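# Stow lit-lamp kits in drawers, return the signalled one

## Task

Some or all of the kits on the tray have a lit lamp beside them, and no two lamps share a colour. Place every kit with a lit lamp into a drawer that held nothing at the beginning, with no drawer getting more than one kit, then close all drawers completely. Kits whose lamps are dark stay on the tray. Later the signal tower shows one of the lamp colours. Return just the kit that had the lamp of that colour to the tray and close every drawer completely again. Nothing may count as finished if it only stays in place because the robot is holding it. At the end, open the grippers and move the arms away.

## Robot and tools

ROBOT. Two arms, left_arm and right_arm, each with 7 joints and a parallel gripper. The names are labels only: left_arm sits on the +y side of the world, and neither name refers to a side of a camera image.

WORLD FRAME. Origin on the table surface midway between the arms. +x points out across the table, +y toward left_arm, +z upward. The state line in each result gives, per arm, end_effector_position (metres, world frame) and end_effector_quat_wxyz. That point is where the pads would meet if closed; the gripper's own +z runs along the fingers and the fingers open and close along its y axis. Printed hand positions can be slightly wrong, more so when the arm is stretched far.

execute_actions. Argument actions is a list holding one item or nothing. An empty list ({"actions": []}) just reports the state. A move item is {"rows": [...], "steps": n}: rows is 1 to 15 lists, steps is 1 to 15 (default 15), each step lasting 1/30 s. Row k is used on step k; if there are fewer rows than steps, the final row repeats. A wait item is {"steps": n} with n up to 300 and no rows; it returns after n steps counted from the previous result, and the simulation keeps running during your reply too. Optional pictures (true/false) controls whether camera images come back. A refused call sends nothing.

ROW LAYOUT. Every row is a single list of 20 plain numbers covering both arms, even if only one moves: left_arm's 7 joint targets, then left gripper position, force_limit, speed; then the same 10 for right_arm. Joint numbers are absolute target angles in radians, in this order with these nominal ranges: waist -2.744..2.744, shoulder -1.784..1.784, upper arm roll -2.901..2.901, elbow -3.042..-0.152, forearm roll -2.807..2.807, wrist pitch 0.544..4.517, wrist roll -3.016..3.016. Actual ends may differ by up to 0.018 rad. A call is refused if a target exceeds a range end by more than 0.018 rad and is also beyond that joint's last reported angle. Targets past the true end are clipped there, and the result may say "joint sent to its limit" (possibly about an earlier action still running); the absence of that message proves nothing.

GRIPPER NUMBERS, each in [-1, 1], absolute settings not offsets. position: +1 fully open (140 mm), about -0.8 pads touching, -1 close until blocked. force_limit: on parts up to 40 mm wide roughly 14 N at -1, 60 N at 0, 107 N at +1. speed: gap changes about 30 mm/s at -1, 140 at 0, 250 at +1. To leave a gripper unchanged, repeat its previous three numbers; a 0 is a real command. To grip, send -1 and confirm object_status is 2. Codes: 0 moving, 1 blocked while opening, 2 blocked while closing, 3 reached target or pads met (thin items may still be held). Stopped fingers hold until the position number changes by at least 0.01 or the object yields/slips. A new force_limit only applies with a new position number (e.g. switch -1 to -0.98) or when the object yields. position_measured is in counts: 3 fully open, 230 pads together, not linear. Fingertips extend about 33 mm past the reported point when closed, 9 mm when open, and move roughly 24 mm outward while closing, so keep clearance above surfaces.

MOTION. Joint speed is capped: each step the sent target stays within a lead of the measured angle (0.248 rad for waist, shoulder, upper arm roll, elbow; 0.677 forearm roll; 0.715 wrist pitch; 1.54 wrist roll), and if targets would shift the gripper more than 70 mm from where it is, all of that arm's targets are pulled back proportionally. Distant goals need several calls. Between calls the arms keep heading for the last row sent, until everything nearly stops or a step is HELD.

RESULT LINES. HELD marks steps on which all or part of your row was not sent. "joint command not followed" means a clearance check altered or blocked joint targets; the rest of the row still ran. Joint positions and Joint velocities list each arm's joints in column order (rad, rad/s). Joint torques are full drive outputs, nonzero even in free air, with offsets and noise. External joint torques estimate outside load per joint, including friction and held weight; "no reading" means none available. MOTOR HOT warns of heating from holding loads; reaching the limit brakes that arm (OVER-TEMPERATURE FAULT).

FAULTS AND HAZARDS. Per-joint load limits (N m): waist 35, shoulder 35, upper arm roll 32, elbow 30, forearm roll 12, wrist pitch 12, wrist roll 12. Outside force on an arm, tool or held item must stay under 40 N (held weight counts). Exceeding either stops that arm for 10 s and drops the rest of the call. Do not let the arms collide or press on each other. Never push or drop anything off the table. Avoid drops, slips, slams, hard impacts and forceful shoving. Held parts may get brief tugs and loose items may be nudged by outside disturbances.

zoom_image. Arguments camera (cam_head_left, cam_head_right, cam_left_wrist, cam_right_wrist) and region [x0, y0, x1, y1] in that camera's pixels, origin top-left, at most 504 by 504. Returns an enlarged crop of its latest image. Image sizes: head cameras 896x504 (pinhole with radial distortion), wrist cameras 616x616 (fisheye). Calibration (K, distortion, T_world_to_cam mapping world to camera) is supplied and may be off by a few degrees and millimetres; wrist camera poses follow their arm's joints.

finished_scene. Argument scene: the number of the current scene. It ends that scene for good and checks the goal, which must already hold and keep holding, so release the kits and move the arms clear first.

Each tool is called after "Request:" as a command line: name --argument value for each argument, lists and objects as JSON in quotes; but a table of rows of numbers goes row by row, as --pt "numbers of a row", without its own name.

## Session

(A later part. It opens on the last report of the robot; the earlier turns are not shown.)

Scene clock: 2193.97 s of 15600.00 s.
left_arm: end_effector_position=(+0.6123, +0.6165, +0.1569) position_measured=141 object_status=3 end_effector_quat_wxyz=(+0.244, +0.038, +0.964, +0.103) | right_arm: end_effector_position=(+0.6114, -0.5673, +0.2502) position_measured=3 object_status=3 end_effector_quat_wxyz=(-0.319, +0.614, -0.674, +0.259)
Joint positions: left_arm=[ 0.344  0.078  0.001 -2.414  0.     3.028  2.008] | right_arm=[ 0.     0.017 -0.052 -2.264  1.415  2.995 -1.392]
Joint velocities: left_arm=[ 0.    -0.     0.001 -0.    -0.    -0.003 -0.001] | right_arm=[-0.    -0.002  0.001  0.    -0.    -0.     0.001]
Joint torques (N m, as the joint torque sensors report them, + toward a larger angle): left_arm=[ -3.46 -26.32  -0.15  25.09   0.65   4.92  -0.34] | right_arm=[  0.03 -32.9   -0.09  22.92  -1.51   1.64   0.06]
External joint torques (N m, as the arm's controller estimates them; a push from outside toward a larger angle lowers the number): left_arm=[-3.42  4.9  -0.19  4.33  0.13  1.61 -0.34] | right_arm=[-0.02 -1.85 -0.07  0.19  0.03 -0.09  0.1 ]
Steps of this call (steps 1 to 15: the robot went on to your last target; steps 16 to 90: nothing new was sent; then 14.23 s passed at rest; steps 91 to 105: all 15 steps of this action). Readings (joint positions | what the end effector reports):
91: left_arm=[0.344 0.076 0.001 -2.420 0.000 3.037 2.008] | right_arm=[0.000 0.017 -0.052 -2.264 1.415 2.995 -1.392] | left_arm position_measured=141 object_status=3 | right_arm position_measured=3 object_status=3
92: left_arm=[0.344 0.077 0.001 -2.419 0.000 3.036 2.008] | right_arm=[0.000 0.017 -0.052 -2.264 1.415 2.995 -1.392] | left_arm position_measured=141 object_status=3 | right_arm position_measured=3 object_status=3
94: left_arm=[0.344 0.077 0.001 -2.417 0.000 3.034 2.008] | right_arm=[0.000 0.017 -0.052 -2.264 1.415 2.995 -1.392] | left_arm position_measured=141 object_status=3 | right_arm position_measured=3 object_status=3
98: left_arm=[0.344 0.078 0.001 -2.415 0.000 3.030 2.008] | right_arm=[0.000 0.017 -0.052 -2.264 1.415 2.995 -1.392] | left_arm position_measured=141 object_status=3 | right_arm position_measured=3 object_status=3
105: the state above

Request:
execute_actions --actions '[{"rows":[[0.346,0.059,0,-2.44,0,3.044,2.0,-0.1,-0.3,-0.3,0.0,0.017,-0.05,-2.264,1.415,2.995,-1.392,1,0,0],[0.353,0.036,0,-2.47,0,3.05,2.01,-0.1,-0.3,-0.3,0.0,0.017,-0.05,-2.264,1.415,2.995,-1.392,1,0,0],[0.36,0.013,0,-2.50,0,3.06,2.02,-0.1,-0.3,-0.3,0.0,0.017,-0.05,-2.264,1.415,2.995,-1.392,1,0,0],[0.366,-0.01,0,-2.5316,0,3.07,2.03,-0.1,-0.3,-0.3,0.0,0.017,-0.05,-2.264,1.415,2.995,-1.392,1,0,0],[0.373,-0.045,0,-2.58,0,3.1,2.04,-0.1,-0.3,-0.3,0.0,0.017,-0.05,-2.264,1.415,2.995,-1.392,1,0,0],[0.38,-0.08,0,-2.63,0,3.15,2.04,-0.1,-0.3,-0.3,0.0,0.017,-0.05,-2.264,1.415,2.995,-1.392,1,0,0],[0.387,-0.11,0,-2.68,0,3.22,2.04,-0.1,-0.3,-0.3,0.0,0.017,-0.05,-2.264,1.415,2.995,-1.392,1,0,0],[0.387,-0.1402,0,-2.7323,0,3.288,2.04,-0.1,-0.3,-0.3,0.0,0.017,-0.05,-2.264,1.415,2.995,-1.392,1,0,0]],"steps":15}]' --pictures false

Request:
execute_actions --actions '[{"rows":[[0.387,-0.1402,0,-2.7323,0,3.288,2.04,-0.1,-0.3,-0.3,0.0,0.017,-0.05,-2.264,1.415,2.995,-1.392,1,0,0],[0.387,-0.1402,0,-2.7323,0,3.288,2.04,-0.1,-0.3,-0.3,0.0,0.017,-0.05,-2.264,1.415,2.995,-1.392,1,0,0],[0.387,-0.1402,0,-2.7323,0,3.288,2.04,-0.1,-0.3,-0.3,0.0,0.017,-0.05,-2.264,1.415,2.995,-1.392,1,0,0],[0.387,-0.1402,0,-2.7323,0,3.288,2.04,-0.1,-0.3,-0.3,0.0,0.017,-0.05,-2.264,1.415,2.995,-1.392,1,0,0],[0.382,-0.128,0,-2.718,0,3.286,2.03,-0.1,-0.3,-0.3,0.0,0.017,-0.05,-2.264,1.415,2.995,-1.392,1,0,0],[0.378,-0.116,0,-2.7035,0,3.283,2.03,-0.1,-0.3,-0.3,0.0,0.017,-0.05,-2.264,1.415,2.995,-1.392,1,0,0],[0.3745,-0.1036,0,-2.689,0,3.281,2.02,-0.1,-0.3,-0.3,0.0,0.017,-0.05,-2.264,1.415,2.995,-1.392,1,0,0],[0.371,-0.0914,0,-2.6746,0,3.279,2.02,-0.1,-0.3,-0.3,0.0,0.017,-0.05,-2.264,1.415,2.995,-1.392,1,0,0],[0.3675,-0.079,0,-2.66,0,3.276,2.01,-0.1,-0.3,-0.3,0.0,0.017,-0.05,-2.264,1.415,2.995,-1.392,1,0,0],[0.364,-0.067,0,-2.6458,0,3.274,2.01,-0.1,-0.3,-0.3,0.0,0.017,-0.05,-2.264,1.415,2.995,-1.392,1,0,0],[0.361,-0.0553,0,-2.631,0,3.271,2.0,-0.1,-0.3,-0.3,0.0,0.017,-0.05,-2.264,1.415,2.995,-1.392,1,0,0],[0.357,-0.0437,0,-2.6165,0,3.268,2.0,-0.1,-0.3,-0.3,0.0,0.017,-0.05,-2.264,1.415,2.995,-1.392,1,0,0],[0.354,-0.032,0,-2.602,0,3.265,2.0,-0.1,-0.3,-0.3,0.0,0.017,-0.05,-2.264,1.415,2.995,-1.392,1,0,0],[0.351,-0.0204,0,-2.587,0,3.262,2.0,-0.1,-0.3,-0.3,0.0,0.017,-0.05,-2.264,1.415,2.995,-1.392,1,0,0]],"steps":15}]' --pictures false

Request:
execute_actions --actions '[{"steps":15}]'

Request:
zoom_image --camera "cam_left_wrist" --region '[240,240,400,400]'

Scene clock: 2274.87 s of 15600.00 s.
left_arm: end_effector_position=(+0.5384, +0.6131, +0.1734) position_measured=141 object_status=3 end_effector_quat_wxyz=(+0.292, +0.027, +0.947, +0.133) | right_arm: end_effector_position=(+0.6114, -0.5673, +0.2502) position_measured=3 object_status=3 end_effector_quat_wxyz=(-0.319, +0.614, -0.674, +0.259)
Joint positions: left_arm=[ 0.384 -0.136  0.    -2.727  0.     3.244  2.026] | right_arm=[ 0.     0.017 -0.052 -2.264  1.415  2.995 -1.392]
Joint velocities: left_arm=[ 0.001 -0.038  0.    -0.05  -0.     0.24   0.022] | right_arm=[-0.001  0.001 -0.001  0.     0.    -0.     0.   ]
Joint torques (N m, as the joint torque sensors report them, + toward a larger angle): left_arm=[  1.18 -23.08   0.13  17.31   0.61   4.25   0.4 ] | right_arm=[ -0.01 -32.9    0.06  23.28  -1.55   1.6    0.07]
External joint torques (N m, as the arm's controller estimates them; a push from outside toward a larger angle lowers the number): left_arm=[ 1.11 -0.79  0.2  -2.51  0.16  0.89  0.41] | right_arm=[ 0.14 -1.97  0.26  0.58 -0.02 -0.15  0.11]
Steps of this call (steps 1 to 15: the robot went on to your last target; steps 16 to 90: nothing new was sent; then 77.40 s passed at rest; steps 91 to 105: all 15 steps of this action). Readings (joint positions | what the end effector reports):
91: left_arm=[0.344 0.074 0.001 -2.420 0.000 3.029 2.008] | right_arm=[0.000 0.017 -0.052 -2.264 1.415 2.995 -1.392] | left_arm position_measured=141 object_status=3 | right_arm position_measured=3 object_status=3
92: left_arm=[0.345 0.064 0.000 -2.433 0.000 3.032 2.008] | right_arm=[0.000 0.017 -0.052 -2.264 1.415 2.995 -1.392] | left_arm position_measured=141 object_status=3 | right_arm position_measured=3 object_status=3
94: left_arm=[0.352 0.032 -0.000 -2.477 0.000 3.042 2.010] | right_arm=[0.000 0.017 -0.052 -2.264 1.415 2.995 -1.392] | left_arm position_measured=141 object_status=3 | right_arm position_measured=3 object_status=3
98: left_arm=[0.376 -0.077 -0.000 -2.633 0.000 3.127 2.018] | right_arm=[0.000 0.017 -0.052 -2.264 1.415 2.995 -1.392] | left_arm position_measured=141 object_status=3 | right_arm position_measured=3 object_status=3
105: the state above

Scene clock: 2275.37 s of 15600.00 s.
left_arm: end_effector_position=(+0.5876, +0.6163, +0.1867) position_measured=141 object_status=3 end_effector_quat_wxyz=(+0.315, +0.035, +0.939, +0.137) | right_arm: end_effector_position=(+0.6114, -0.5673, +0.2502) position_measured=3 object_status=3 end_effector_quat_wxyz=(-0.319, +0.614, -0.674, +0.259)
Joint positions: left_arm=[ 0.358 -0.038  0.    -2.608  0.     3.27   2.018] | right_arm=[ 0.     0.017 -0.052 -2.264  1.415  2.995 -1.392]
Joint velocities: left_arm=[-0.073  0.223 -0.001  0.274 -0.    -0.021 -0.038] | right_arm=[ 0.    -0.001  0.002  0.001 -0.    -0.001  0.001]
Joint torques (N m, as the joint torque sensors report them, + toward a larger angle): left_arm=[ -0.9  -26.43  -0.67  17.82   0.62   2.82  -0.29] | right_arm=[ -0.01 -32.77  -0.13  23.04  -1.51   1.6   -0.01]
External joint torques (N m, as the arm's controller estimates them; a push from outside toward a larger angle lowers the number): left_arm=[-1.78  1.76 -1.4  -0.04  0.35 -0.5  -0.29] | right_arm=[-0.17 -1.79 -0.23  0.31  0.03 -0.11  0.03]
Steps of this call (steps 1 to 15: all 15 steps of this action). Readings (joint positions | what the end effector reports):
1: left_arm=[0.384 -0.137 0.000 -2.728 0.000 3.251 2.027] | right_arm=[0.000 0.017 -0.052 -2.264 1.415 2.995 -1.392] | left_arm position_measured=141 object_status=3 | right_arm position_measured=3 object_status=3
2: left_arm=[0.384 -0.137 0.000 -2.729 0.000 3.257 2.028] | right_arm=[0.000 0.017 -0.052 -2.264 1.415 2.995 -1.392] | left_arm position_measured=141 object_status=3 | right_arm position_measured=3 object_status=3
4: left_arm=[0.384 -0.138 0.000 -2.730 0.000 3.266 2.029] | right_arm=[0.000 0.017 -0.052 -2.264 1.415 2.995 -1.392] | left_arm position_measured=141 object_status=3 | right_arm position_measured=3 object_status=3
8: left_arm=[0.380 -0.115 0.000 -2.701 0.000 3.272 2.028] | right_arm=[0.000 0.017 -0.052 -2.264 1.415 2.995 -1.392] | left_arm position_measured=141 object_status=3 | right_arm position_measured=3 object_status=3
15: the state above

Scene clock: 2275.87 s of 15600.00 s.
left_arm: end_effector_position=(+0.5941, +0.6160, +0.1867) position_measured=141 object_status=3 end_effector_quat_wxyz=(+0.316, +0.033, +0.939, +0.135) | right_arm: end_effector_position=(+0.6114, -0.5673, +0.2502) position_measured=3 object_status=3 end_effector_quat_wxyz=(-0.319, +0.614, -0.674, +0.259)
Joint positions: left_arm=[ 0.354 -0.023  0.    -2.589  0.     3.266  2.009] | right_arm=[ 0.     0.017 -0.052 -2.264  1.415  2.995 -1.392]
Joint velocities: left_arm=[-0.    -0.    -0.001 -0.    -0.    -0.001 -0.007] | right_arm=[ 0.     0.    -0.     0.001 -0.     0.     0.001]
Joint torques (N m, as the joint torque sensors report them, + toward a larger angle): left_arm=[ -2.61 -25.22  -0.37  21.35   0.59   2.88  -0.09] | right_arm=[  0.29 -32.87   0.03  22.97  -1.53   1.66   0.03]
External joint torques (N m, as the arm's controller estimates them; a push from outside toward a larger angle lowers the number): left_arm=[-2.53  1.74 -0.26  1.44  0.12 -0.55 -0.08] | right_arm=[ 0.3  -2.02  0.1   0.29  0.   -0.06  0.07]
Steps of this call (steps 1 to 15: the robot went on to your last target). Readings (joint positions | what the end effector reports):
1: left_arm=[0.356 -0.032 0.000 -2.601 0.000 3.270 2.017] | right_arm=[0.000 0.017 -0.052 -2.264 1.415 2.995 -1.392] | left_arm position_measured=141 object_status=3 | right_arm position_measured=3 object_status=3
2: left_arm=[0.355 -0.028 0.000 -2.596 0.000 3.269 2.016] | right_arm=[0.000 0.017 -0.052 -2.264 1.415 2.995 -1.392] | left_arm position_measured=141 object_status=3 | right_arm position_measured=3 object_status=3
4: left_arm=[0.354 -0.025 0.000 -2.592 0.000 3.268 2.014] | right_arm=[0.000 0.017 -0.052 -2.264 1.415 2.995 -1.392] | left_arm position_measured=141 object_status=3 | right_arm position_measured=3 object_status=3
8: left_arm=[0.354 -0.023 0.000 -2.589 0.000 3.267 2.011] | right_arm=[0.000 0.017 -0.052 -2.264 1.415 2.995 -1.392] | left_arm position_measured=141 object_status=3 | right_arm position_measured=3 object_status=3
15: the state above
camera_calibration (this result's frames):
cam_left_wrist: T_world_to_cam=[[0.137625, 0.937503, 0.319605, -0.710764], [0.46933, -0.345876, 0.812465, -0.204322], [0.872232, 0.0381845, -0.487599, -0.260059], [0, 0, 0, 1]] pos_world=[0.420545, 0.605604, 0.266364]
cam_right_wrist: T_world_to_cam=[[-0.674781, 0.112819, -0.729343, 0.656199], [-0.245932, 0.897389, 0.366347, 0.559088], [0.695836, 0.426573, -0.577796, 0.137368], [0, 0, 0, 1]] pos_world=[0.484703, -0.634348, 0.353145]

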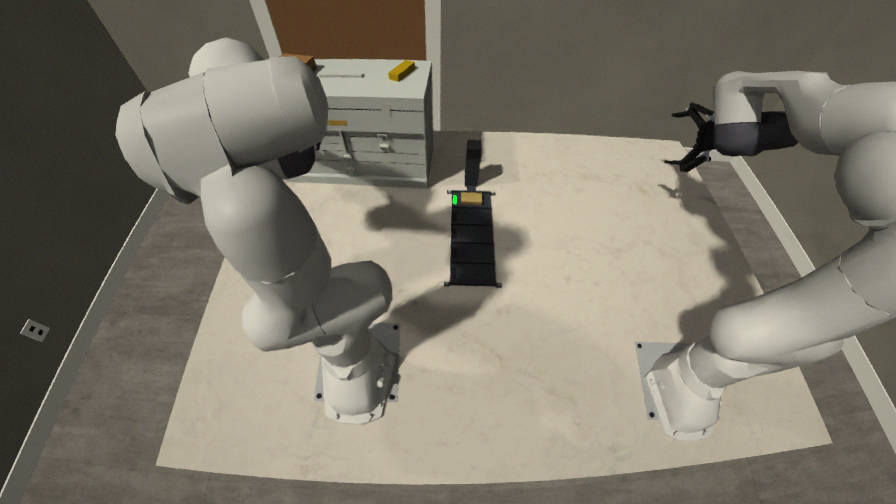

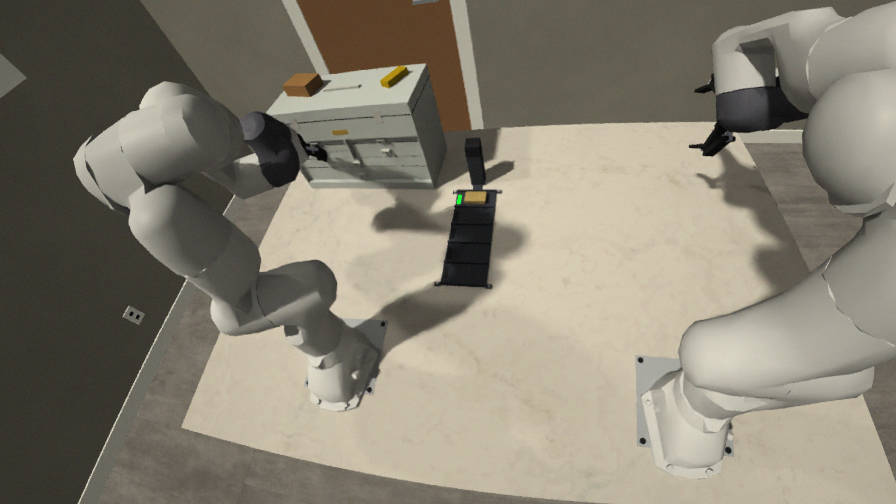

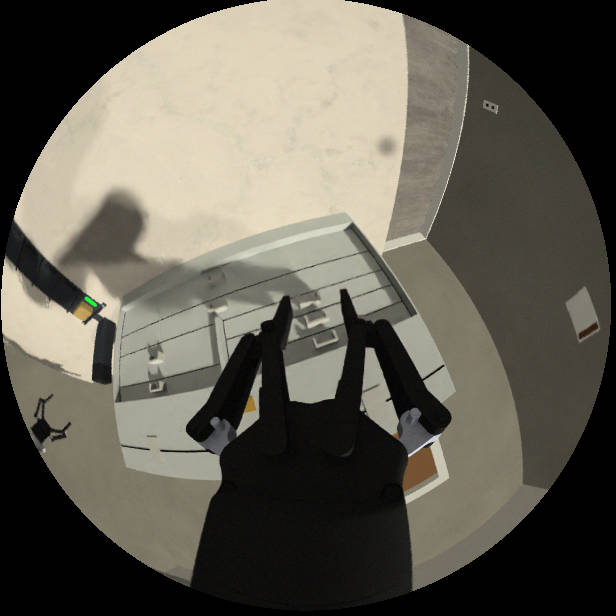

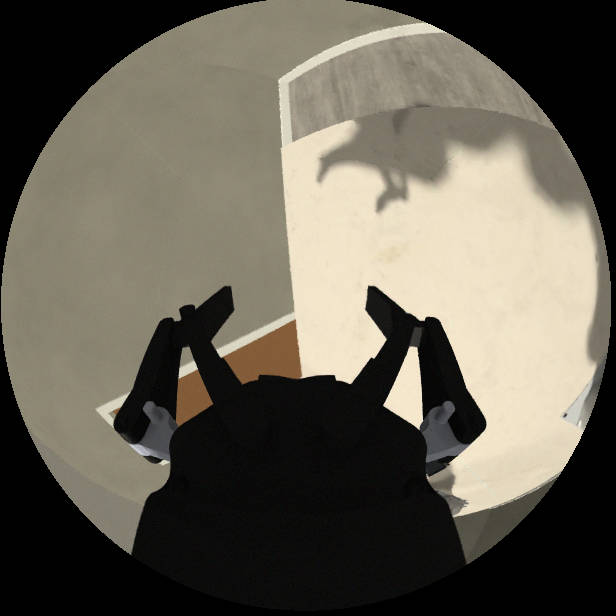

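Region (240, 240, 400, 400) of cam_left_wrist's 616x616 image, scaled by 3.150, with more detail than that image has.

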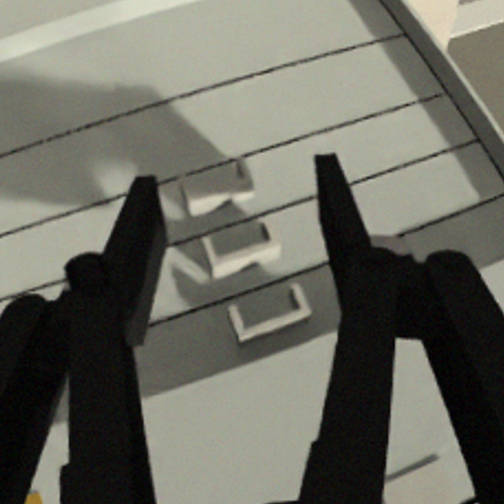

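Request:
execute_actions --actions '[{"rows":[[0.349,-0.013,0,-2.58,0,3.258,2.0,-0.1,-0.3,-0.3,0.0,0.017,-0.05,-2.264,1.415,2.995,-1.392,1,0,0],[0.348,-0.007,0,-2.573,0,3.256,2.0,-0.1,-0.3,-0.3,0.0,0.017,-0.05,-2.264,1.415,2.995,-1.392,1,0,0],[0.346,-0.001,0,-2.566,0,3.254,2.0,-0.1,-0.3,-0.3,0.0,0.017,-0.05,-2.264,1.415,2.995,-1.392,1,0,0],[0.344,0.004,0,-2.56,0,3.252,2.0,-0.1,-0.3,-0.3,0.0,0.017,-0.05,-2.264,1.415,2.995,-1.392,1,0,0],[0.343,0.007,0,-2.555,0,3.252,2.0,-0.1,-0.3,-0.3,0.0,0.017,-0.05,-2.264,1.415,2.995,-1.392,1,0,0]],"steps":15}]' --pictures false

Request:
execute_actions --actions '[{"rows":[[0.343,0.007,0,-2.555,0,3.252,2.0,-1,-0.3,-0.5,0.0,0.017,-0.05,-2.264,1.415,2.995,-1.392,1,0,0]],"steps":15}]' --pictures false

Request:
execute_actions --actions '[{"steps":10}]' --pictures false

Scene clock: 2288.23 s of 15600.00 s.
left_arm: end_effector_position=(+0.6043, +0.6145, +0.1844) position_measured=141 object_status=3 end_effector_quat_wxyz=(+0.314, +0.036, +0.939, +0.132) | right_arm: end_effector_position=(+0.6114, -0.5673, +0.2502) position_measured=3 object_status=3 end_effector_quat_wxyz=(-0.319, +0.614, -0.674, +0.259)
Joint positions: left_arm=[ 0.346  0.005  0.    -2.557  0.     3.257  2.007] | right_arm=[ 0.     0.017 -0.052 -2.264  1.415  2.995 -1.392]
Joint velocities: left_arm=[-0.    -0.001 -0.     0.001 -0.    -0.004  0.002] | right_arm=[-0.001 -0.002  0.    -0.001 -0.001  0.    -0.001]
Joint torques (N m, as the joint torque sensors report them, + toward a larger angle): left_arm=[ -2.03 -26.47  -0.01  20.28   0.58   2.9   -0.22] | right_arm=[  0.11 -32.62  -0.13  22.93  -1.54   1.68   0.02]
External joint torques (N m, as the arm's controller estimates them; a push from outside toward a larger angle lowers the number): left_arm=[-2.03  1.56 -0.02  0.31  0.12 -0.53 -0.22] | right_arm=[ 0.11 -1.62 -0.06  0.22  0.   -0.06  0.07]
Steps of this call (steps 1 to 15: the robot went on to your last target; steps 16 to 90: nothing new was sent; then 8.87 s passed at rest; steps 91 to 105: all 15 steps of this action). Readings (joint positions | what the end effector reports):
91: left_arm=[0.354 -0.021 0.000 -2.587 0.000 3.265 2.007] | right_arm=[0.000 0.017 -0.052 -2.264 1.415 2.995 -1.392] | left_arm position_measured=141 object_status=3 | right_arm position_measured=3 object_status=3
92: left_arm=[0.353 -0.018 0.000 -2.583 0.000 3.265 2.007] | right_arm=[0.000 0.017 -0.052 -2.264 1.415 2.995 -1.392] | left_arm position_measured=141 object_status=3 | right_arm position_measured=3 object_status=3
94: left_arm=[0.351 -0.008 0.000 -2.573 0.000 3.262 2.007] | right_arm=[0.000 0.017 -0.052 -2.264 1.415 2.995 -1.392] | left_arm position_measured=141 object_status=3 | right_arm position_measured=3 object_status=3
98: left_arm=[0.346 0.003 0.000 -2.560 0.000 3.259 2.007] | right_arm=[0.000 0.017 -0.052 -2.264 1.415 2.995 -1.392] | left_arm position_measured=141 object_status=3 | right_arm position_measured=3 object_status=3
105: the state above

Scene clock: 2288.73 s of 15600.00 s.
left_arm: end_effector_position=(+0.6043, +0.6152, +0.1846) position_measured=192 object_status=0 end_effector_quat_wxyz=(+0.314, +0.034, +0.940, +0.132) | right_arm: end_effector_position=(+0.6114, -0.5673, +0.2502) position_measured=3 object_status=3 end_effector_quat_wxyz=(-0.319, +0.614, -0.674, +0.259)
Joint positions: left_arm=[ 0.346  0.005  0.001 -2.556 -0.     3.256  2.005] | right_arm=[ 0.     0.017 -0.052 -2.264  1.415  2.995 -1.392]
Joint velocities: left_arm=[ 0.    -0.001  0.001  0.    -0.001 -0.    -0.005] | right_arm=[ 0.001  0.    -0.001  0.    -0.    -0.001  0.   ]
Joint torques (N m, as the joint torque sensors report them, + toward a larger angle): left_arm=[ -1.98 -26.59  -0.31  20.29   0.73   2.98  -0.11] | right_arm=[  0.31 -32.71  -0.34  23.22  -1.51   1.63   0.03]
External joint torques (N m, as the arm's controller estimates them; a push from outside toward a larger angle lowers the number): left_arm=[-2.04  1.35 -0.37  0.28  0.28 -0.45 -0.11] | right_arm=[ 0.26 -1.85 -0.32  0.56  0.03 -0.09  0.08]
Steps of this call (steps 1 to 15: all 15 steps of this action). Readings (joint positions | what the end effector reports):
1: left_arm=[0.346 0.005 0.000 -2.557 0.000 3.257 2.007] | right_arm=[0.000 0.017 -0.052 -2.264 1.415 2.995 -1.392] | left_arm position_measured=141 object_status=0 | right_arm position_measured=3 object_status=3
2: left_arm=[0.346 0.005 0.000 -2.557 0.000 3.257 2.007] | right_arm=[0.000 0.017 -0.052 -2.264 1.415 2.995 -1.392] | left_arm position_measured=145 object_status=0 | right_arm position_measured=3 object_status=3
4: left_arm=[0.346 0.005 0.000 -2.557 0.000 3.256 2.007] | right_arm=[0.000 0.017 -0.052 -2.264 1.415 2.995 -1.392] | left_arm position_measured=155 object_status=0 | right_arm position_measured=3 object_status=3
8: left_arm=[0.346 0.005 0.000 -2.557 0.000 3.256 2.007] | right_arm=[0.000 0.017 -0.052 -2.264 1.415 2.995 -1.392] | left_arm position_measured=173 object_status=0 | right_arm position_measured=3 object_status=3
15: the state above

Scene clock: 2289.07 s of 15600.00 s.
left_arm: end_effector_position=(+0.6043, +0.6152, +0.1846) position_measured=192 object_status=2 end_effector_quat_wxyz=(+0.314, +0.034, +0.940, +0.132) | right_arm: end_effector_position=(+0.6114, -0.5673, +0.2502) position_measured=3 object_status=3 end_effector_quat_wxyz=(-0.319, +0.614, -0.674, +0.259)
Joint positions: left_arm=[ 0.346  0.005  0.001 -2.556 -0.     3.256  2.005] | right_arm=[ 0.     0.017 -0.052 -2.264  1.415  2.995 -1.392]
Joint velocities: left_arm=[-0.     0.    -0.    -0.     0.002 -0.001  0.002] | right_arm=[-0.001  0.001 -0.001  0.     0.    -0.001 -0.001]
Joint torques (N m, as the joint torque sensors report them, + toward a larger angle): left_arm=[ -1.56 -26.26  -0.35  19.96   0.65   2.91  -0.21] | right_arm=[  0.37 -32.79   0.06  23.03  -1.54   1.66  -0.01]
External joint torques (N m, as the arm's controller estimates them; a push from outside toward a larger angle lowers the number): left_arm=[-1.55  1.54 -0.35  0.07  0.18 -0.5  -0.21] | right_arm=[ 0.38 -2.    0.13  0.43 -0.01 -0.06  0.03]
Steps of this call (steps 1 to 10: the robot went on to your last target). Readings (joint positions | what the end effector reports):
1: left_arm=[0.346 0.005 0.001 -2.556 -0.000 3.256 2.005] | right_arm=[0.000 0.017 -0.052 -2.264 1.415 2.995 -1.392] | left_arm position_measured=192 object_status=0 | right_arm position_measured=3 object_status=3
2: left_arm=[0.346 0.005 0.001 -2.556 -0.000 3.256 2.005] | right_arm=[0.000 0.017 -0.052 -2.264 1.415 2.995 -1.392] | left_arm position_measured=192 object_status=0 | right_arm position_measured=3 object_status=3
4: left_arm=[0.346 0.005 0.001 -2.556 -0.000 3.256 2.005] | right_arm=[0.000 0.017 -0.052 -2.264 1.415 2.995 -1.392] | left_arm position_measured=192 object_status=2 | right_arm position_measured=3 object_status=3
8: left_arm=[0.346 0.005 0.001 -2.556 -0.000 3.256 2.005] | right_arm=[0.000 0.017 -0.052 -2.264 1.415 2.995 -1.392] | left_arm position_measured=192 object_status=2 | right_arm position_measured=3 object_status=3
10: the state above

Gripped. Pull.

Request:
execute_actions --actions '[{"rows":[[0.349,-0.003,0,-2.565,0,3.262,2.01,-1,-0.3,-0.5,0.0,0.017,-0.05,-2.264,1.415,2.995,-1.392,1,0,0],[0.352,-0.009,0,-2.5725,0,3.264,2.01,-1,-0.3,-0.5,0.0,0.017,-0.05,-2.264,1.415,2.995,-1.392,1,0,0],[0.355,-0.0204,0,-2.587,0,3.267,2.02,-1,-0.3,-0.5,0.0,0.017,-0.05,-2.264,1.415,2.995,-1.392,1,0,0],[0.358,-0.032,0,-2.602,0,3.27,2.02,-1,-0.3,-0.5,0.0,0.017,-0.05,-2.264,1.415,2.995,-1.392,1,0,0],[0.3615,-0.0437,0,-2.6165,0,3.273,2.03,-1,-0.3,-0.5,0.0,0.017,-0.05,-2.264,1.415,2.995,-1.392,1,0,0],[0.365,-0.0553,0,-2.631,0,3.276,2.03,-1,-0.3,-0.5,0.0,0.017,-0.05,-2.264,1.415,2.995,-1.392,1,0,0],[0.368,-0.067,0,-2.6458,0,3.279,2.03,-1,-0.3,-0.5,0.0,0.017,-0.05,-2.264,1.415,2.995,-1.392,1,0,0],[0.3715,-0.079,0,-2.66,0,3.281,2.04,-1,-0.3,-0.5,0.0,0.017,-0.05,-2.264,1.415,2.995,-1.392,1,0,0],[0.375,-0.0914,0,-2.6746,0,3.284,2.04,-1,-0.3,-0.5,0.0,0.017,-0.05,-2.264,1.415,2.995,-1.392,1,0,0],[0.3785,-0.1036,0,-2.689,0,3.286,2.05,-1,-0.3,-0.5,0.0,0.017,-0.05,-2.264,1.415,2.995,-1.392,1,0,0],[0.382,-0.116,0,-2.7035,0,3.288,2.05,-1,-0.3,-0.5,0.0,0.017,-0.05,-2.264,1.415,2.995,-1.392,1,0,0],[0.3855,-0.128,0,-2.718,0,3.29,2.05,-1,-0.3,-0.5,0.0,0.017,-0.05,-2.264,1.415,2.995,-1.392,1,0,0],[0.389,-0.1402,0,-2.7323,0,3.292,2.06,-1,-0.3,-0.5,0.0,0.017,-0.05,-2.264,1.415,2.995,-1.392,1,0,0],[0.393,-0.153,0,-2.746,0,3.293,2.06,-1,-0.3,-0.5,0.0,0.017,-0.05,-2.264,1.415,2.995,-1.392,1,0,0],[0.397,-0.1656,0,-2.76,0,3.294,2.06,-1,-0.3,-0.5,0.0,0.017,-0.05,-2.264,1.415,2.995,-1.392,1,0,0]]}]' --pictures false

Request:
execute_actions --actions '[{"rows":[[0.401,-0.178,0,-2.774,0,3.296,2.07,-1,-0.3,-0.5,0.0,0.017,-0.05,-2.264,1.415,2.995,-1.392,1,0,0],[0.405,-0.191,0,-2.788,0,3.297,2.07,-1,-0.3,-0.5,0.0,0.017,-0.05,-2.264,1.415,2.995,-1.392,1,0,0],[0.409,-0.2036,0,-2.8016,0,3.298,2.07,-1,-0.3,-0.5,0.0,0.017,-0.05,-2.264,1.415,2.995,-1.392,1,0,0],[0.413,-0.2163,0,-2.8155,0,3.298,2.08,-1,-0.3,-0.5,0.0,0.017,-0.05,-2.264,1.415,2.995,-1.392,1,0,0],[0.417,-0.23,0,-2.829,0,3.298,2.08,-1,-0.3,-0.5,0.0,0.017,-0.05,-2.264,1.415,2.995,-1.392,1,0,0],[0.4215,-0.2434,0,-2.8426,0,3.298,2.08,-1,-0.3,-0.5,0.0,0.017,-0.05,-2.264,1.415,2.995,-1.392,1,0,0],[0.426,-0.257,0,-2.856,0,3.298,2.08,-1,-0.3,-0.5,0.0,0.017,-0.05,-2.264,1.415,2.995,-1.392,1,0,0],[0.43,-0.2704,0,-2.8696,0,3.298,2.08,-1,-0.3,-0.5,0.0,0.017,-0.05,-2.264,1.415,2.995,-1.392,1,0,0],[0.4335,-0.281,0,-2.88,0,3.298,2.08,-1,-0.3,-0.5,0.0,0.017,-0.05,-2.264,1.415,2.995,-1.392,1,0,0],[0.436,-0.289,0,-2.888,0,3.298,2.08,-1,-0.3,-0.5,0.0,0.017,-0.05,-2.264,1.415,2.995,-1.392,1,0,0]],"steps":15}]'

Scene clock: 2324.10 s of 15600.00 s.
left_arm: end_effector_position=(+0.5452, +0.6181, +0.1856) position_measured=192 object_status=2 end_effector_quat_wxyz=(+0.310, +0.027, +0.940, +0.142) | right_arm: end_effector_position=(+0.6114, -0.5673, +0.2502) position_measured=3 object_status=3 end_effector_quat_wxyz=(-0.319, +0.614, -0.674, +0.259)
Joint positions: left_arm=[ 0.386 -0.138  0.001 -2.727 -0.     3.284  2.03 ] | right_arm=[ 0.     0.017 -0.052 -2.264  1.415  2.995 -1.392]
Joint velocities: left_arm=[ 0.111 -0.359  0.    -0.403 -0.001  0.047  0.073] | right_arm=[ 0.    -0.    -0.001 -0.001  0.     0.    -0.   ]
Joint torques (N m, as the joint torque sensors report them, + toward a larger angle): left_arm=[ -0.51 -22.53  -0.31  18.7    0.64   3.93   0.35] | right_arm=[ -0.17 -32.6   -0.24  23.    -1.55   1.68   0.06]
External joint torques (N m, as the arm's controller estimates them; a push from outside toward a larger angle lowers the number): left_arm=[ 0.29 -2.15 -0.18 -2.94  0.2   0.43  0.35] | right_arm=[-0.19 -1.68 -0.2   0.34 -0.02 -0.04  0.1 ]
Steps of this call (steps 1 to 15: the robot went on to your last target; steps 16 to 90: nothing new was sent; then 31.53 s passed at rest; steps 91 to 105: all 15 steps of this action). Readings (joint positions | what the end effector reports):
91: left_arm=[0.346 0.004 0.001 -2.557 -0.000 3.256 2.004] | right_arm=[0.000 0.017 -0.052 -2.264 1.415 2.995 -1.392] | left_arm position_measured=192 object_status=2 | right_arm position_measured=3 object_status=3
92: left_arm=[0.347 0.001 0.001 -2.561 -0.000 3.257 2.004] | right_arm=[0.000 0.017 -0.052 -2.264 1.415 2.995 -1.392] | left_arm position_measured=192 object_status=2 | right_arm position_measured=3 object_status=3
94: left_arm=[0.350 -0.012 0.001 -2.577 -0.000 3.260 2.005] | right_arm=[0.000 0.017 -0.052 -2.264 1.415 2.995 -1.392] | left_arm position_measured=192 object_status=2 | right_arm position_measured=3 object_status=3
98: left_arm=[0.362 -0.053 0.001 -2.628 -0.000 3.269 2.012] | right_arm=[0.000 0.017 -0.052 -2.264 1.415 2.995 -1.392] | left_arm position_measured=192 object_status=2 | right_arm position_measured=3 object_status=3
105: the state above

Scene clock: 2324.60 s of 15600.00 s.
left_arm: end_effector_position=(+0.4896, +0.6205, +0.1865) position_measured=192 object_status=2 end_effector_quat_wxyz=(+0.305, +0.021, +0.939, +0.155) | right_arm: end_effector_position=(+0.6114, -0.5673, +0.2502) position_measured=3 object_status=3 end_effector_quat_wxyz=(-0.319, +0.614, -0.674, +0.259)
Joint positions: left_arm=[ 0.432 -0.286  0.001 -2.882 -0.     3.295  2.064] | right_arm=[ 0.     0.017 -0.052 -2.264  1.415  2.995 -1.392]
Joint velocities: left_arm=[ 0.01  -0.03   0.    -0.031 -0.002  0.007  0.029] | right_arm=[-0.001 -0.001  0.001 -0.    -0.001  0.     0.001]
Joint torques (N m, as the joint torque sensors report them, + toward a larger angle): left_arm=[  1.74 -17.44  -0.2   17.32   0.62   3.66   0.49] | right_arm=[  0.2  -32.7    0.25  23.14  -1.52   1.64   0.04]
External joint torques (N m, as the arm's controller estimates them; a push from outside toward a larger angle lowers the number): left_arm=[ 1.89 -0.61  0.23 -2.32  0.14  0.29  0.48] | right_arm=[ 0.23 -1.62  0.34  0.35  0.02 -0.11  0.08]
Steps of this call (steps 1 to 15: all 15 steps of this action). Readings (joint positions | what the end effector reports):
1: left_arm=[0.390 -0.150 0.001 -2.741 -0.000 3.286 2.034] | right_arm=[0.000 0.017 -0.052 -2.264 1.415 2.995 -1.392] | left_arm position_measured=192 object_status=2 | right_arm position_measured=3 object_status=3
2: left_arm=[0.394 -0.163 0.001 -2.755 -0.000 3.288 2.037] | right_arm=[0.000 0.017 -0.052 -2.264 1.415 2.995 -1.392] | left_arm position_measured=192 object_status=2 | right_arm position_measured=3 object_status=3
4: left_arm=[0.402 -0.188 0.001 -2.783 -0.000 3.290 2.043] | right_arm=[0.000 0.017 -0.052 -2.264 1.415 2.995 -1.392] | left_arm position_measured=192 object_status=2 | right_arm position_measured=3 object_status=3
8: left_arm=[0.418 -0.241 0.001 -2.838 -0.000 3.294 2.053] | right_arm=[0.000 0.017 -0.052 -2.264 1.415 2.995 -1.392] | left_arm position_measured=192 object_status=2 | right_arm position_measured=3 object_status=3
15: the state above
camera_calibration (this result's frames):
cam_left_wrist: T_world_to_cam=[[0.10809, 0.931644, 0.346925, -0.687532], [0.494553, -0.353116, 0.794183, -0.158046], [0.8624, 0.0857301, -0.498916, -0.191808], [0, 0, 0, 1]] pos_world=[0.317893, 0.601169, 0.268343]
cam_right_wrist: T_world_to_cam=[[-0.674781, 0.112819, -0.729344, 0.656199], [-0.245932, 0.897389, 0.366347, 0.559088], [0.695836, 0.426573, -0.577796, 0.137368], [0, 0, 0, 1]] pos_world=[0.484703, -0.634348, 0.353145]

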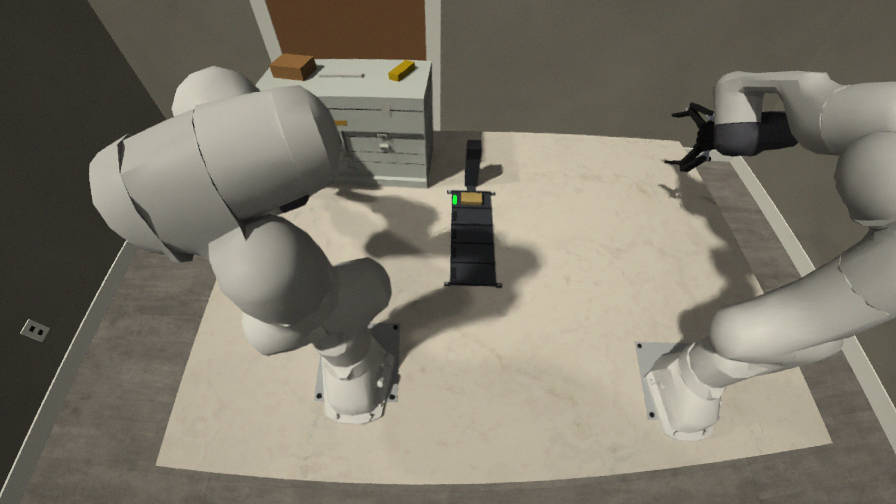

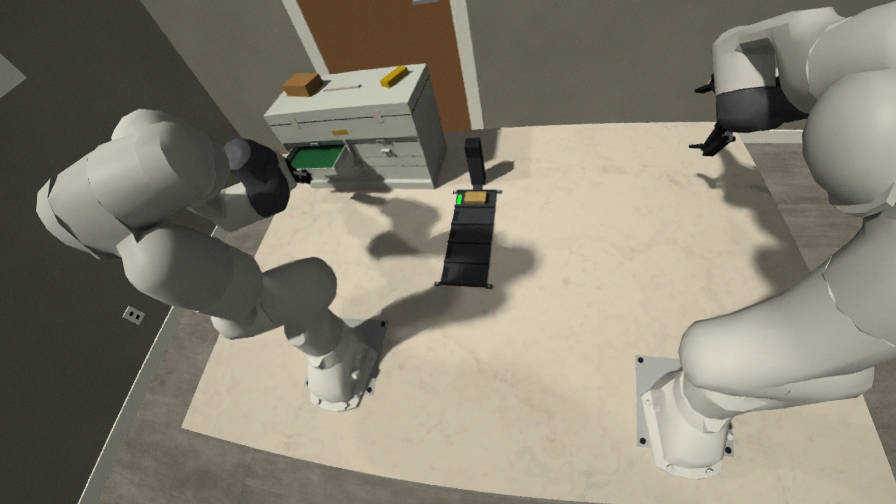

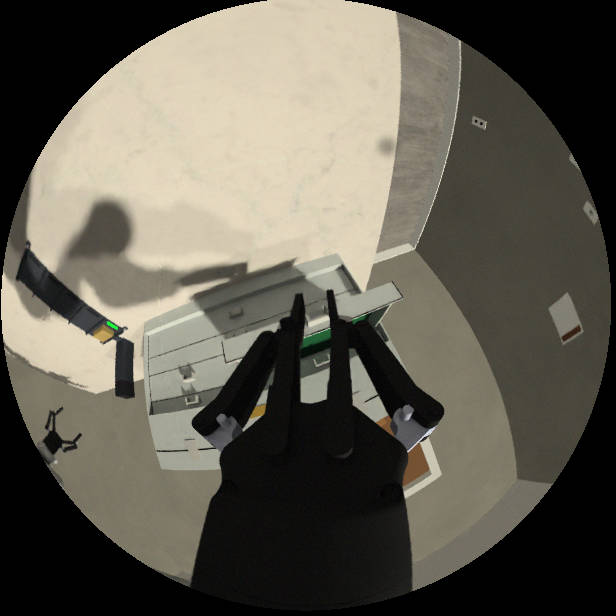

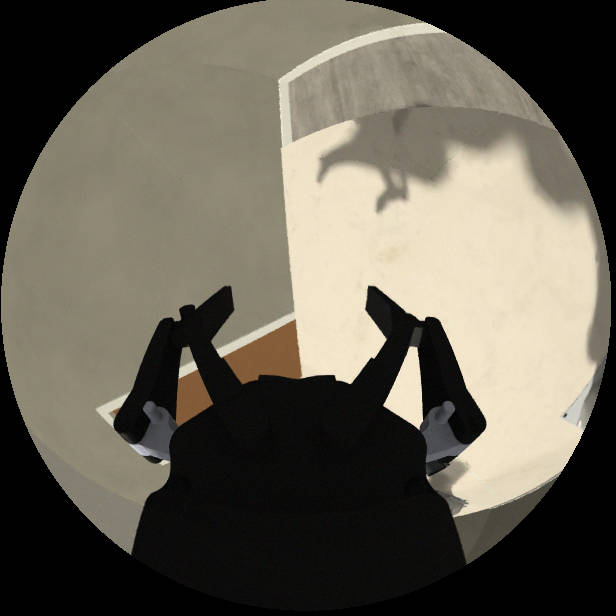

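Request:
execute_actions --actions '[{"rows":[[0.436,-0.289,0,-2.888,0,3.298,2.08,-0.1,-0.3,-0.3,0.0,0.017,-0.05,-2.264,1.415,2.995,-1.392,1,0,0]],"steps":12}]' --pictures false

Request:
execute_actions --actions '[{"rows":[[0.443,-0.31,0,-2.91,0,3.295,2.08,-0.1,-0.3,-0.3,0.0,0.017,-0.05,-2.264,1.415,2.995,-1.392,1,0,0],[0.45,-0.335,0,-2.93,0,3.292,2.08,-0.1,-0.3,-0.3,0.0,0.017,-0.05,-2.264,1.415,2.995,-1.392,1,0,0],[0.458,-0.36,0,-2.953,0,3.289,2.08,-0.1,-0.3,-0.3,0.0,0.017,-0.05,-2.264,1.415,2.995,-1.392,1,0,0],[0.465,-0.386,0,-2.976,0,3.285,2.08,-0.1,-0.3,-0.3,0.0,0.017,-0.05,-2.264,1.415,2.995,-1.392,1,0,0],[0.465,-0.386,0,-2.976,0,3.2,2.08,-0.1,-0.3,-0.3,0.0,0.017,-0.05,-2.264,1.415,2.995,-1.392,1,0,0],[0.465,-0.42,0,-2.97,0,3.05,2.0,-0.1,-0.3,-0.3,0.0,0.017,-0.05,-2.264,1.415,2.995,-1.392,1,0,0],[0.465,-0.46,0,-2.96,0,2.9,1.9,-0.1,-0.3,-0.3,0.0,0.017,-0.05,-2.264,1.415,2.995,-1.392,1,0,0],[0.465,-0.5,0,-2.94,0,2.8,1.8,-0.1,-0.3,-0.3,0.0,0.017,-0.05,-2.264,1.415,2.995,-1.392,1,0,0],[0.45,-0.53,0,-2.92,0,2.75,1.6,-0.1,-0.3,-0.3,0.0,0.017,-0.05,-2.264,1.415,2.995,-1.392,1,0,0],[0.4,-0.55,0,-2.9,0,2.7,1.4,-0.1,-0.3,-0.3,0.0,0.017,-0.05,-2.264,1.415,2.995,-1.392,1,0,0],[0.33,-0.55,0,-2.9,0,2.7,1.2,-0.1,-0.3,-0.3,0.0,0.017,-0.05,-2.264,1.415,2.995,-1.392,1,0,0],[0.25,-0.55,0,-2.9,0,2.7,1.076,-0.1,-0.3,-0.3,0.0,0.017,-0.05,-2.264,1.415,2.995,-1.392,1,0,0],[0.17,-0.55,0,-2.9,0,2.7,1.076,-0.1,-0.3,-0.3,0.0,0.017,-0.05,-2.264,1.415,2.995,-1.392,1,0,0],[0.09,-0.55,0,-2.9,0,2.7,1.076,-0.1,-0.3,-0.3,0.0,0.017,-0.05,-2.264,1.415,2.995,-1.392,1,0,0],[0.01,-0.55,0,-2.9,0,2.7,1.076,-0.1,-0.3,-0.3,0.0,0.017,-0.05,-2.264,1.415,2.995,-1.392,1,0,0]]}]' --pictures false

Request:
execute_actions --actions '[{"rows":[[-0.07,-0.5,0,-2.8,0,2.6,1.076,0.2,0,-0.3,0.0,0.017,-0.05,-2.264,1.415,2.995,-1.392,1,0,0],[-0.15,-0.45,0,-2.72,0,2.5,1.076,0.2,0,-0.3,0.0,0.017,-0.05,-2.264,1.415,2.995,-1.392,1,0,0],[-0.23,-0.4,0,-2.64,0,2.42,1.076,0.2,0,-0.3,0.0,0.017,-0.05,-2.264,1.415,2.995,-1.392,1,0,0],[-0.31,-0.34,0,-2.57,0,2.38,1.076,0.2,0,-0.3,0.0,0.017,-0.05,-2.264,1.415,2.995,-1.392,1,0,0],[-0.39,-0.28,0,-2.5,0,2.36,1.076,0.2,0,-0.3,0.0,0.017,-0.05,-2.264,1.415,2.995,-1.392,1,0,0],[-0.46,-0.22,0,-2.44,0,2.36,1.076,0.2,0,-0.3,0.0,0.017,-0.05,-2.264,1.415,2.995,-1.392,1,0,0],[-0.51,-0.16,0,-2.38,0,2.36,1.076,0.2,0,-0.3,0.0,0.017,-0.05,-2.264,1.415,2.995,-1.392,1,0,0],[-0.5356,-0.1,0,-2.33,0,2.37,1.076,0.2,0,-0.3,0.0,0.017,-0.05,-2.264,1.415,2.995,-1.392,1,0,0],[-0.5356,-0.04,0,-2.28,0,2.38,1.076,0.2,0,-0.3,0.0,0.017,-0.05,-2.264,1.415,2.995,-1.392,1,0,0],[-0.5356,0.02,0,-2.24,0,2.4,1.076,0.2,0,-0.3,0.0,0.017,-0.05,-2.264,1.415,2.995,-1.392,1,0,0]],"steps":15}]' --pictures false

Request:
execute_actions --actions '[{"steps":20}]'

Scene clock: 2391.33 s of 15600.00 s.
left_arm: end_effector_position=(+0.4879, +0.6206, +0.1856) position_measured=141 object_status=0 end_effector_quat_wxyz=(+0.304, +0.025, +0.939, +0.156) | right_arm: end_effector_position=(+0.6114, -0.5673, +0.2502) position_measured=3 object_status=3 end_effector_quat_wxyz=(-0.319, +0.614, -0.674, +0.259)
Joint positions: left_arm=[ 0.433 -0.288  0.001 -2.886 -0.     3.296  2.072] | right_arm=[ 0.     0.017 -0.052 -2.264  1.415  2.995 -1.392]
Joint velocities: left_arm=[-0.001 -0.001 -0.     0.002  0.001  0.001  0.003] | right_arm=[ 0.     0.001 -0.    -0.001 -0.001 -0.001 -0.   ]
Joint torques (N m, as the joint torque sensors report them, + toward a larger angle): left_arm=[  0.63 -17.72  -0.7   17.61   0.64   3.76   0.34] | right_arm=[  0.39 -32.83  -0.02  23.14  -1.59   1.65   0.01]
External joint torques (N m, as the arm's controller estimates them; a push from outside toward a larger angle lowers the number): left_arm=[ 0.65 -0.63 -0.4  -1.81  0.2   0.33  0.34] | right_arm=[ 0.33 -2.01 -0.02  0.53 -0.05 -0.06  0.05]
Steps of this call (steps 1 to 15: the robot went on to your last target; steps 16 to 90: nothing new was sent; then 63.33 s passed at rest; steps 91 to 102: all 12 steps of this action). Readings (joint positions | what the end effector reports):
91: left_arm=[0.433 -0.288 0.001 -2.885 -0.000 3.296 2.070] | right_arm=[0.000 0.017 -0.052 -2.264 1.415 2.995 -1.392] | left_arm position_measured=192 object_status=0 | right_arm position_measured=3 object_status=3
92: left_arm=[0.433 -0.288 0.001 -2.886 -0.000 3.296 2.070] | right_arm=[0.000 0.017 -0.052 -2.264 1.415 2.995 -1.392] | left_arm position_measured=191 object_status=0 | right_arm position_measured=3 object_status=3
94: left_arm=[0.433 -0.288 0.001 -2.886 -0.000 3.296 2.071] | right_arm=[0.000 0.017 -0.052 -2.264 1.415 2.995 -1.392] | left_arm position_measured=175 object_status=0 | right_arm position_measured=3 object_status=3
98: left_arm=[0.433 -0.288 0.001 -2.886 -0.000 3.296 2.072] | right_arm=[0.000 0.017 -0.052 -2.264 1.415 2.995 -1.392] | left_arm position_measured=152 object_status=0 | right_arm position_measured=3 object_status=3
102: the state above

Scene clock: 2391.83 s of 15600.00 s.
left_arm: end_effector_position=(+0.4573, +0.5115, +0.1903) position_measured=141 object_status=3 end_effector_quat_wxyz=(+0.237, -0.082, +0.967, +0.042) | right_arm: end_effector_position=(+0.6114, -0.5673, +0.2502) position_measured=3 object_status=3 end_effector_quat_wxyz=(-0.319, +0.614, -0.674, +0.259)
Joint positions: left_arm=[ 0.247 -0.539  0.004 -2.903 -0.001  2.85   1.667] | right_arm=[ 0.     0.017 -0.052 -2.264  1.415  2.995 -1.392]
Joint velocities: left_arm=[-1.263 -0.059 -0.067  0.032  0.001 -0.444 -1.043] | right_arm=[0.    0.    0.002 0.    0.001 0.    0.001]
Joint torques (N m, as the joint torque sensors report them, + toward a larger angle): left_arm=[  2.86 -10.3    3.2   21.73   0.95   2.59  -0.39] | right_arm=[  0.11 -32.66  -0.11  23.25  -1.57   1.64   0.04]
External joint torques (N m, as the arm's controller estimates them; a push from outside toward a larger angle lowers the number): left_arm=[-2.34 -0.12  1.15  1.06  0.39 -0.52 -0.4 ] | right_arm=[-0.05 -1.76 -0.21  0.57 -0.03 -0.07  0.08]
Steps of this call (steps 1 to 15: all 15 steps of this action). Readings (joint positions | what the end effector reports):
1: left_arm=[0.435 -0.292 0.001 -2.891 -0.000 3.296 2.072] | right_arm=[0.000 0.017 -0.052 -2.264 1.415 2.995 -1.392] | left_arm position_measured=141 object_status=0 | right_arm position_measured=3 object_status=3
2: left_arm=[0.438 -0.303 0.001 -2.902 -0.000 3.296 2.072] | right_arm=[0.000 0.017 -0.052 -2.264 1.415 2.995 -1.392] | left_arm position_measured=141 object_status=0 | right_arm position_measured=3 object_status=3
4: left_arm=[0.449 -0.339 0.001 -2.935 -0.000 3.295 2.073] | right_arm=[0.000 0.017 -0.052 -2.264 1.415 2.995 -1.392] | left_arm position_measured=141 object_status=3 | right_arm position_measured=3 object_status=3
8: left_arm=[0.460 -0.425 0.001 -2.958 -0.000 3.119 2.027] | right_arm=[0.000 0.017 -0.052 -2.264 1.415 2.995 -1.392] | left_arm position_measured=141 object_status=3 | right_arm position_measured=3 object_status=3
15: the state above

Scene clock: 2392.33 s of 15600.00 s.
left_arm: end_effector_position=(+0.5404, +0.1958, +0.1850) position_measured=104 object_status=3 end_effector_quat_wxyz=(+0.116, +0.055, +0.991, -0.036) | right_arm: end_effector_position=(+0.6114, -0.5673, +0.2502) position_measured=3 object_status=3 end_effector_quat_wxyz=(-0.319, +0.614, -0.674, +0.259)
Joint positions: left_arm=[-0.371 -0.086  0.005 -2.35  -0.002  2.507  1.332] | right_arm=[ 0.     0.017 -0.052 -2.264  1.415  2.995 -1.392]
Joint velocities: left_arm=[-1.03   0.706 -0.057  0.727  0.    -0.299 -0.455] | right_arm=[ 0.     0.002 -0.     0.    -0.     0.    -0.   ]
Joint torques (N m, as the joint torque sensors report them, + toward a larger angle): left_arm=[  1.02 -31.51   2.32  20.28   1.14   1.7   -0.28] | right_arm=[  0.05 -32.97  -0.28  23.26  -1.52   1.62   0.03]
External joint torques (N m, as the arm's controller estimates them; a push from outside toward a larger angle lowers the number): left_arm=[-2.16  0.95  0.68  1.34  0.53 -0.61 -0.29] | right_arm=[ 0.05 -2.12 -0.22  0.59  0.01 -0.1   0.08]
Steps of this call (steps 1 to 15: all 15 steps of this action). Readings (joint positions | what the end effector reports):
1: left_arm=[0.201 -0.534 0.004 -2.890 -0.002 2.824 1.632] | right_arm=[0.000 0.017 -0.052 -2.264 1.415 2.995 -1.392] | left_arm position_measured=141 object_status=0 | right_arm position_measured=3 object_status=3
2: left_arm=[0.154 -0.519 0.004 -2.862 -0.002 2.789 1.598] | right_arm=[0.000 0.017 -0.052 -2.264 1.415 2.995 -1.392] | left_arm position_measured=136 object_status=0 | right_arm position_measured=3 object_status=3
4: left_arm=[0.062 -0.470 0.005 -2.776 -0.002 2.712 1.537] | right_arm=[0.000 0.017 -0.052 -2.264 1.415 2.995 -1.392] | left_arm position_measured=125 object_status=0 | right_arm position_measured=3 object_status=3
8: left_arm=[-0.108 -0.323 0.005 -2.593 -0.002 2.599 1.443] | right_arm=[0.000 0.017 -0.052 -2.264 1.415 2.995 -1.392] | left_arm position_measured=104 object_status=0 | right_arm position_measured=3 object_status=3
15: the state above

Scene clock: 2393.00 s of 15600.00 s.
left_arm: end_effector_position=(+0.5039, +0.1048, +0.1648) position_measured=104 object_status=3 end_effector_quat_wxyz=(+0.064, +0.032, +0.997, -0.035) | right_arm: end_effector_position=(+0.6114, -0.5673, +0.2502) position_measured=3 object_status=3 end_effector_quat_wxyz=(-0.319, +0.614, -0.674, +0.259)
Joint positions: left_arm=[-0.536  0.018 -0.003 -2.242 -0.002  2.406  1.112] | right_arm=[ 0.     0.017 -0.052 -2.264  1.415  2.995 -1.392]
Joint velocities: left_arm=[ 0.002 -0.001 -0.     0.001 -0.    -0.013 -0.097] | right_arm=[ 0.001  0.    -0.001 -0.    -0.001  0.001  0.001]
Joint torques (N m, as the joint torque sensors report them, + toward a larger angle): left_arm=[ -0.64 -29.95   2.54  22.46   1.25   2.17  -0.29] | right_arm=[  0.16 -32.64  -0.49  23.18  -1.52   1.69   0.02]
External joint torques (N m, as the arm's controller estimates them; a push from outside toward a larger angle lowers the number): left_arm=[-0.68  1.33  2.49 -0.41  0.63 -0.61 -0.28] | right_arm=[ 0.25 -1.75 -0.34  0.5   0.01 -0.05  0.06]
Steps of this call (steps 1 to 20: the robot went on to your last target). Readings (joint positions | what the end effector reports):
1: left_arm=[-0.407 -0.062 0.005 -2.325 -0.002 2.494 1.314] | right_arm=[0.000 0.017 -0.052 -2.264 1.415 2.995 -1.392] | left_arm position_measured=104 object_status=3 | right_arm position_measured=3 object_status=3
2: left_arm=[-0.443 -0.039 0.004 -2.300 -0.002 2.481 1.293] | right_arm=[0.000 0.017 -0.052 -2.264 1.415 2.995 -1.392] | left_arm position_measured=104 object_status=3 | right_arm position_measured=3 object_status=3
4: left_arm=[-0.498 -0.004 -0.002 -2.266 -0.002 2.457 1.252] | right_arm=[0.000 0.017 -0.052 -2.264 1.415 2.995 -1.392] | left_arm position_measured=104 object_status=3 | right_arm position_measured=3 object_status=3
8: left_arm=[-0.535 0.017 -0.008 -2.247 -0.002 2.428 1.192] | right_arm=[0.000 0.017 -0.052 -2.264 1.415 2.995 -1.392] | left_arm position_measured=104 object_status=3 | right_arm position_measured=3 object_status=3
20: the state above
camera_calibration (this result's frames):
cam_left_wrist: T_world_to_cam=[[0.231606, 0.967702, -0.0995605, -0.193531], [0.829345, -0.14292, 0.540148, -0.478819], [0.508473, -0.207672, -0.83566, 0.0938842], [0, 0, 0, 1]] pos_world=[0.394192, 0.138345, 0.31782]
cam_right_wrist: T_world_to_cam=[[-0.674781, 0.112819, -0.729343, 0.656199], [-0.245932, 0.897389, 0.366347, 0.559088], [0.695836, 0.426573, -0.577796, 0.137368], [0, 0, 0, 1]] pos_world=[0.484703, -0.634348, 0.353145]

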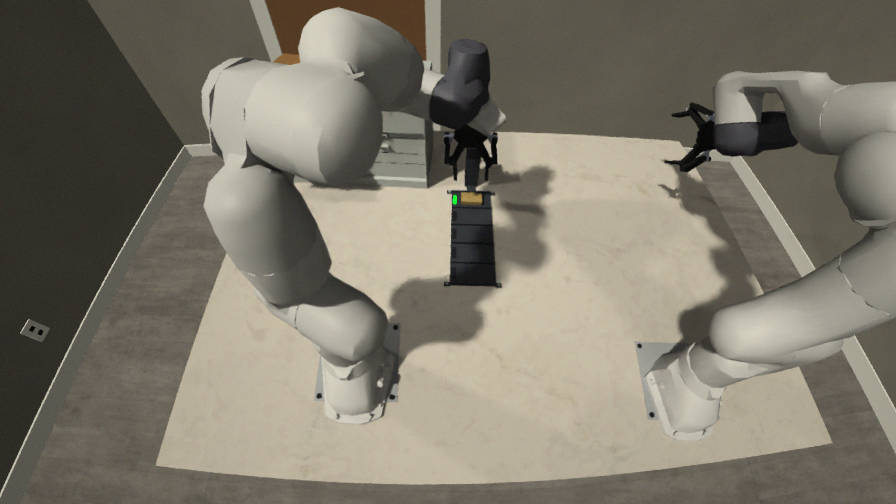

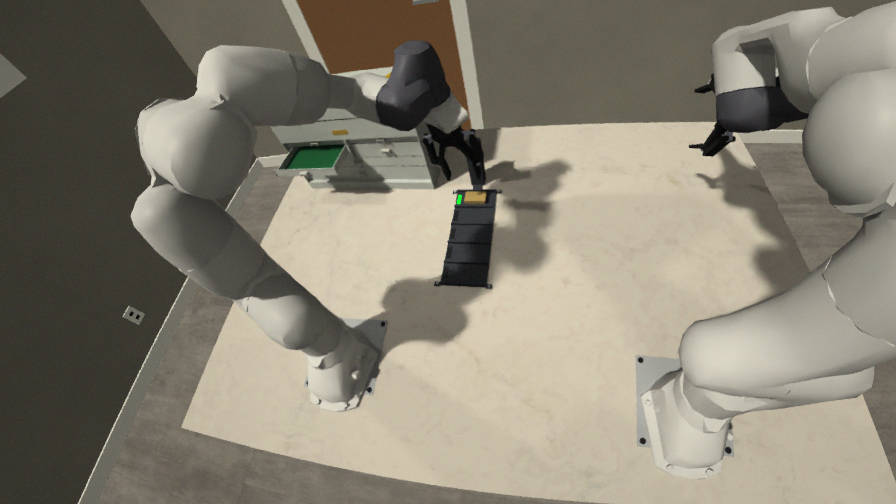

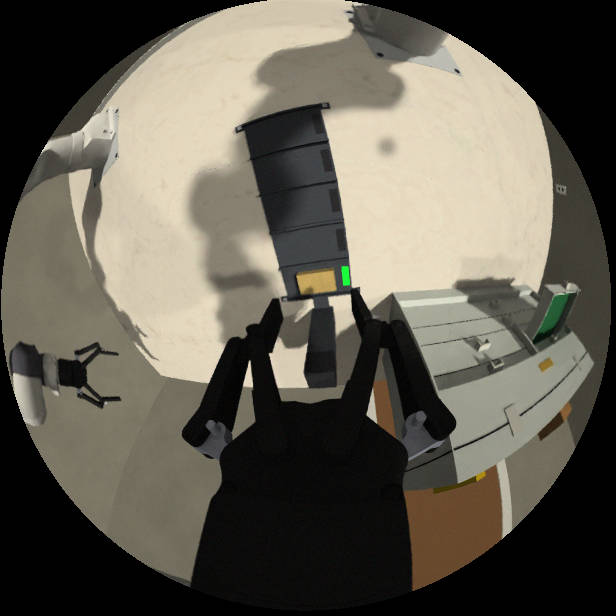

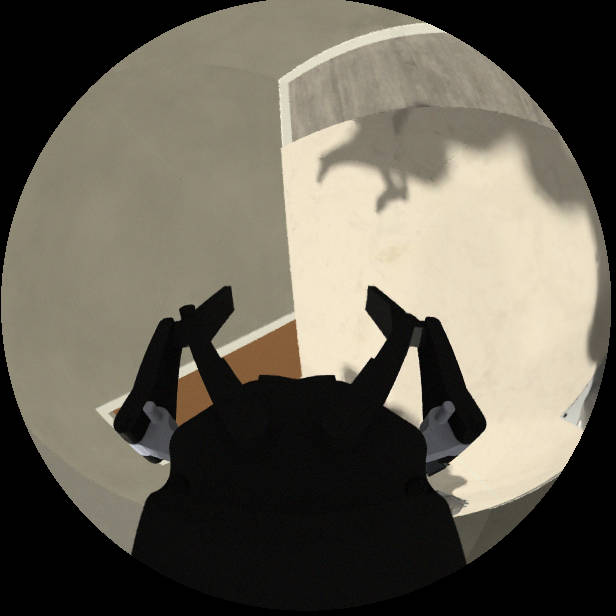

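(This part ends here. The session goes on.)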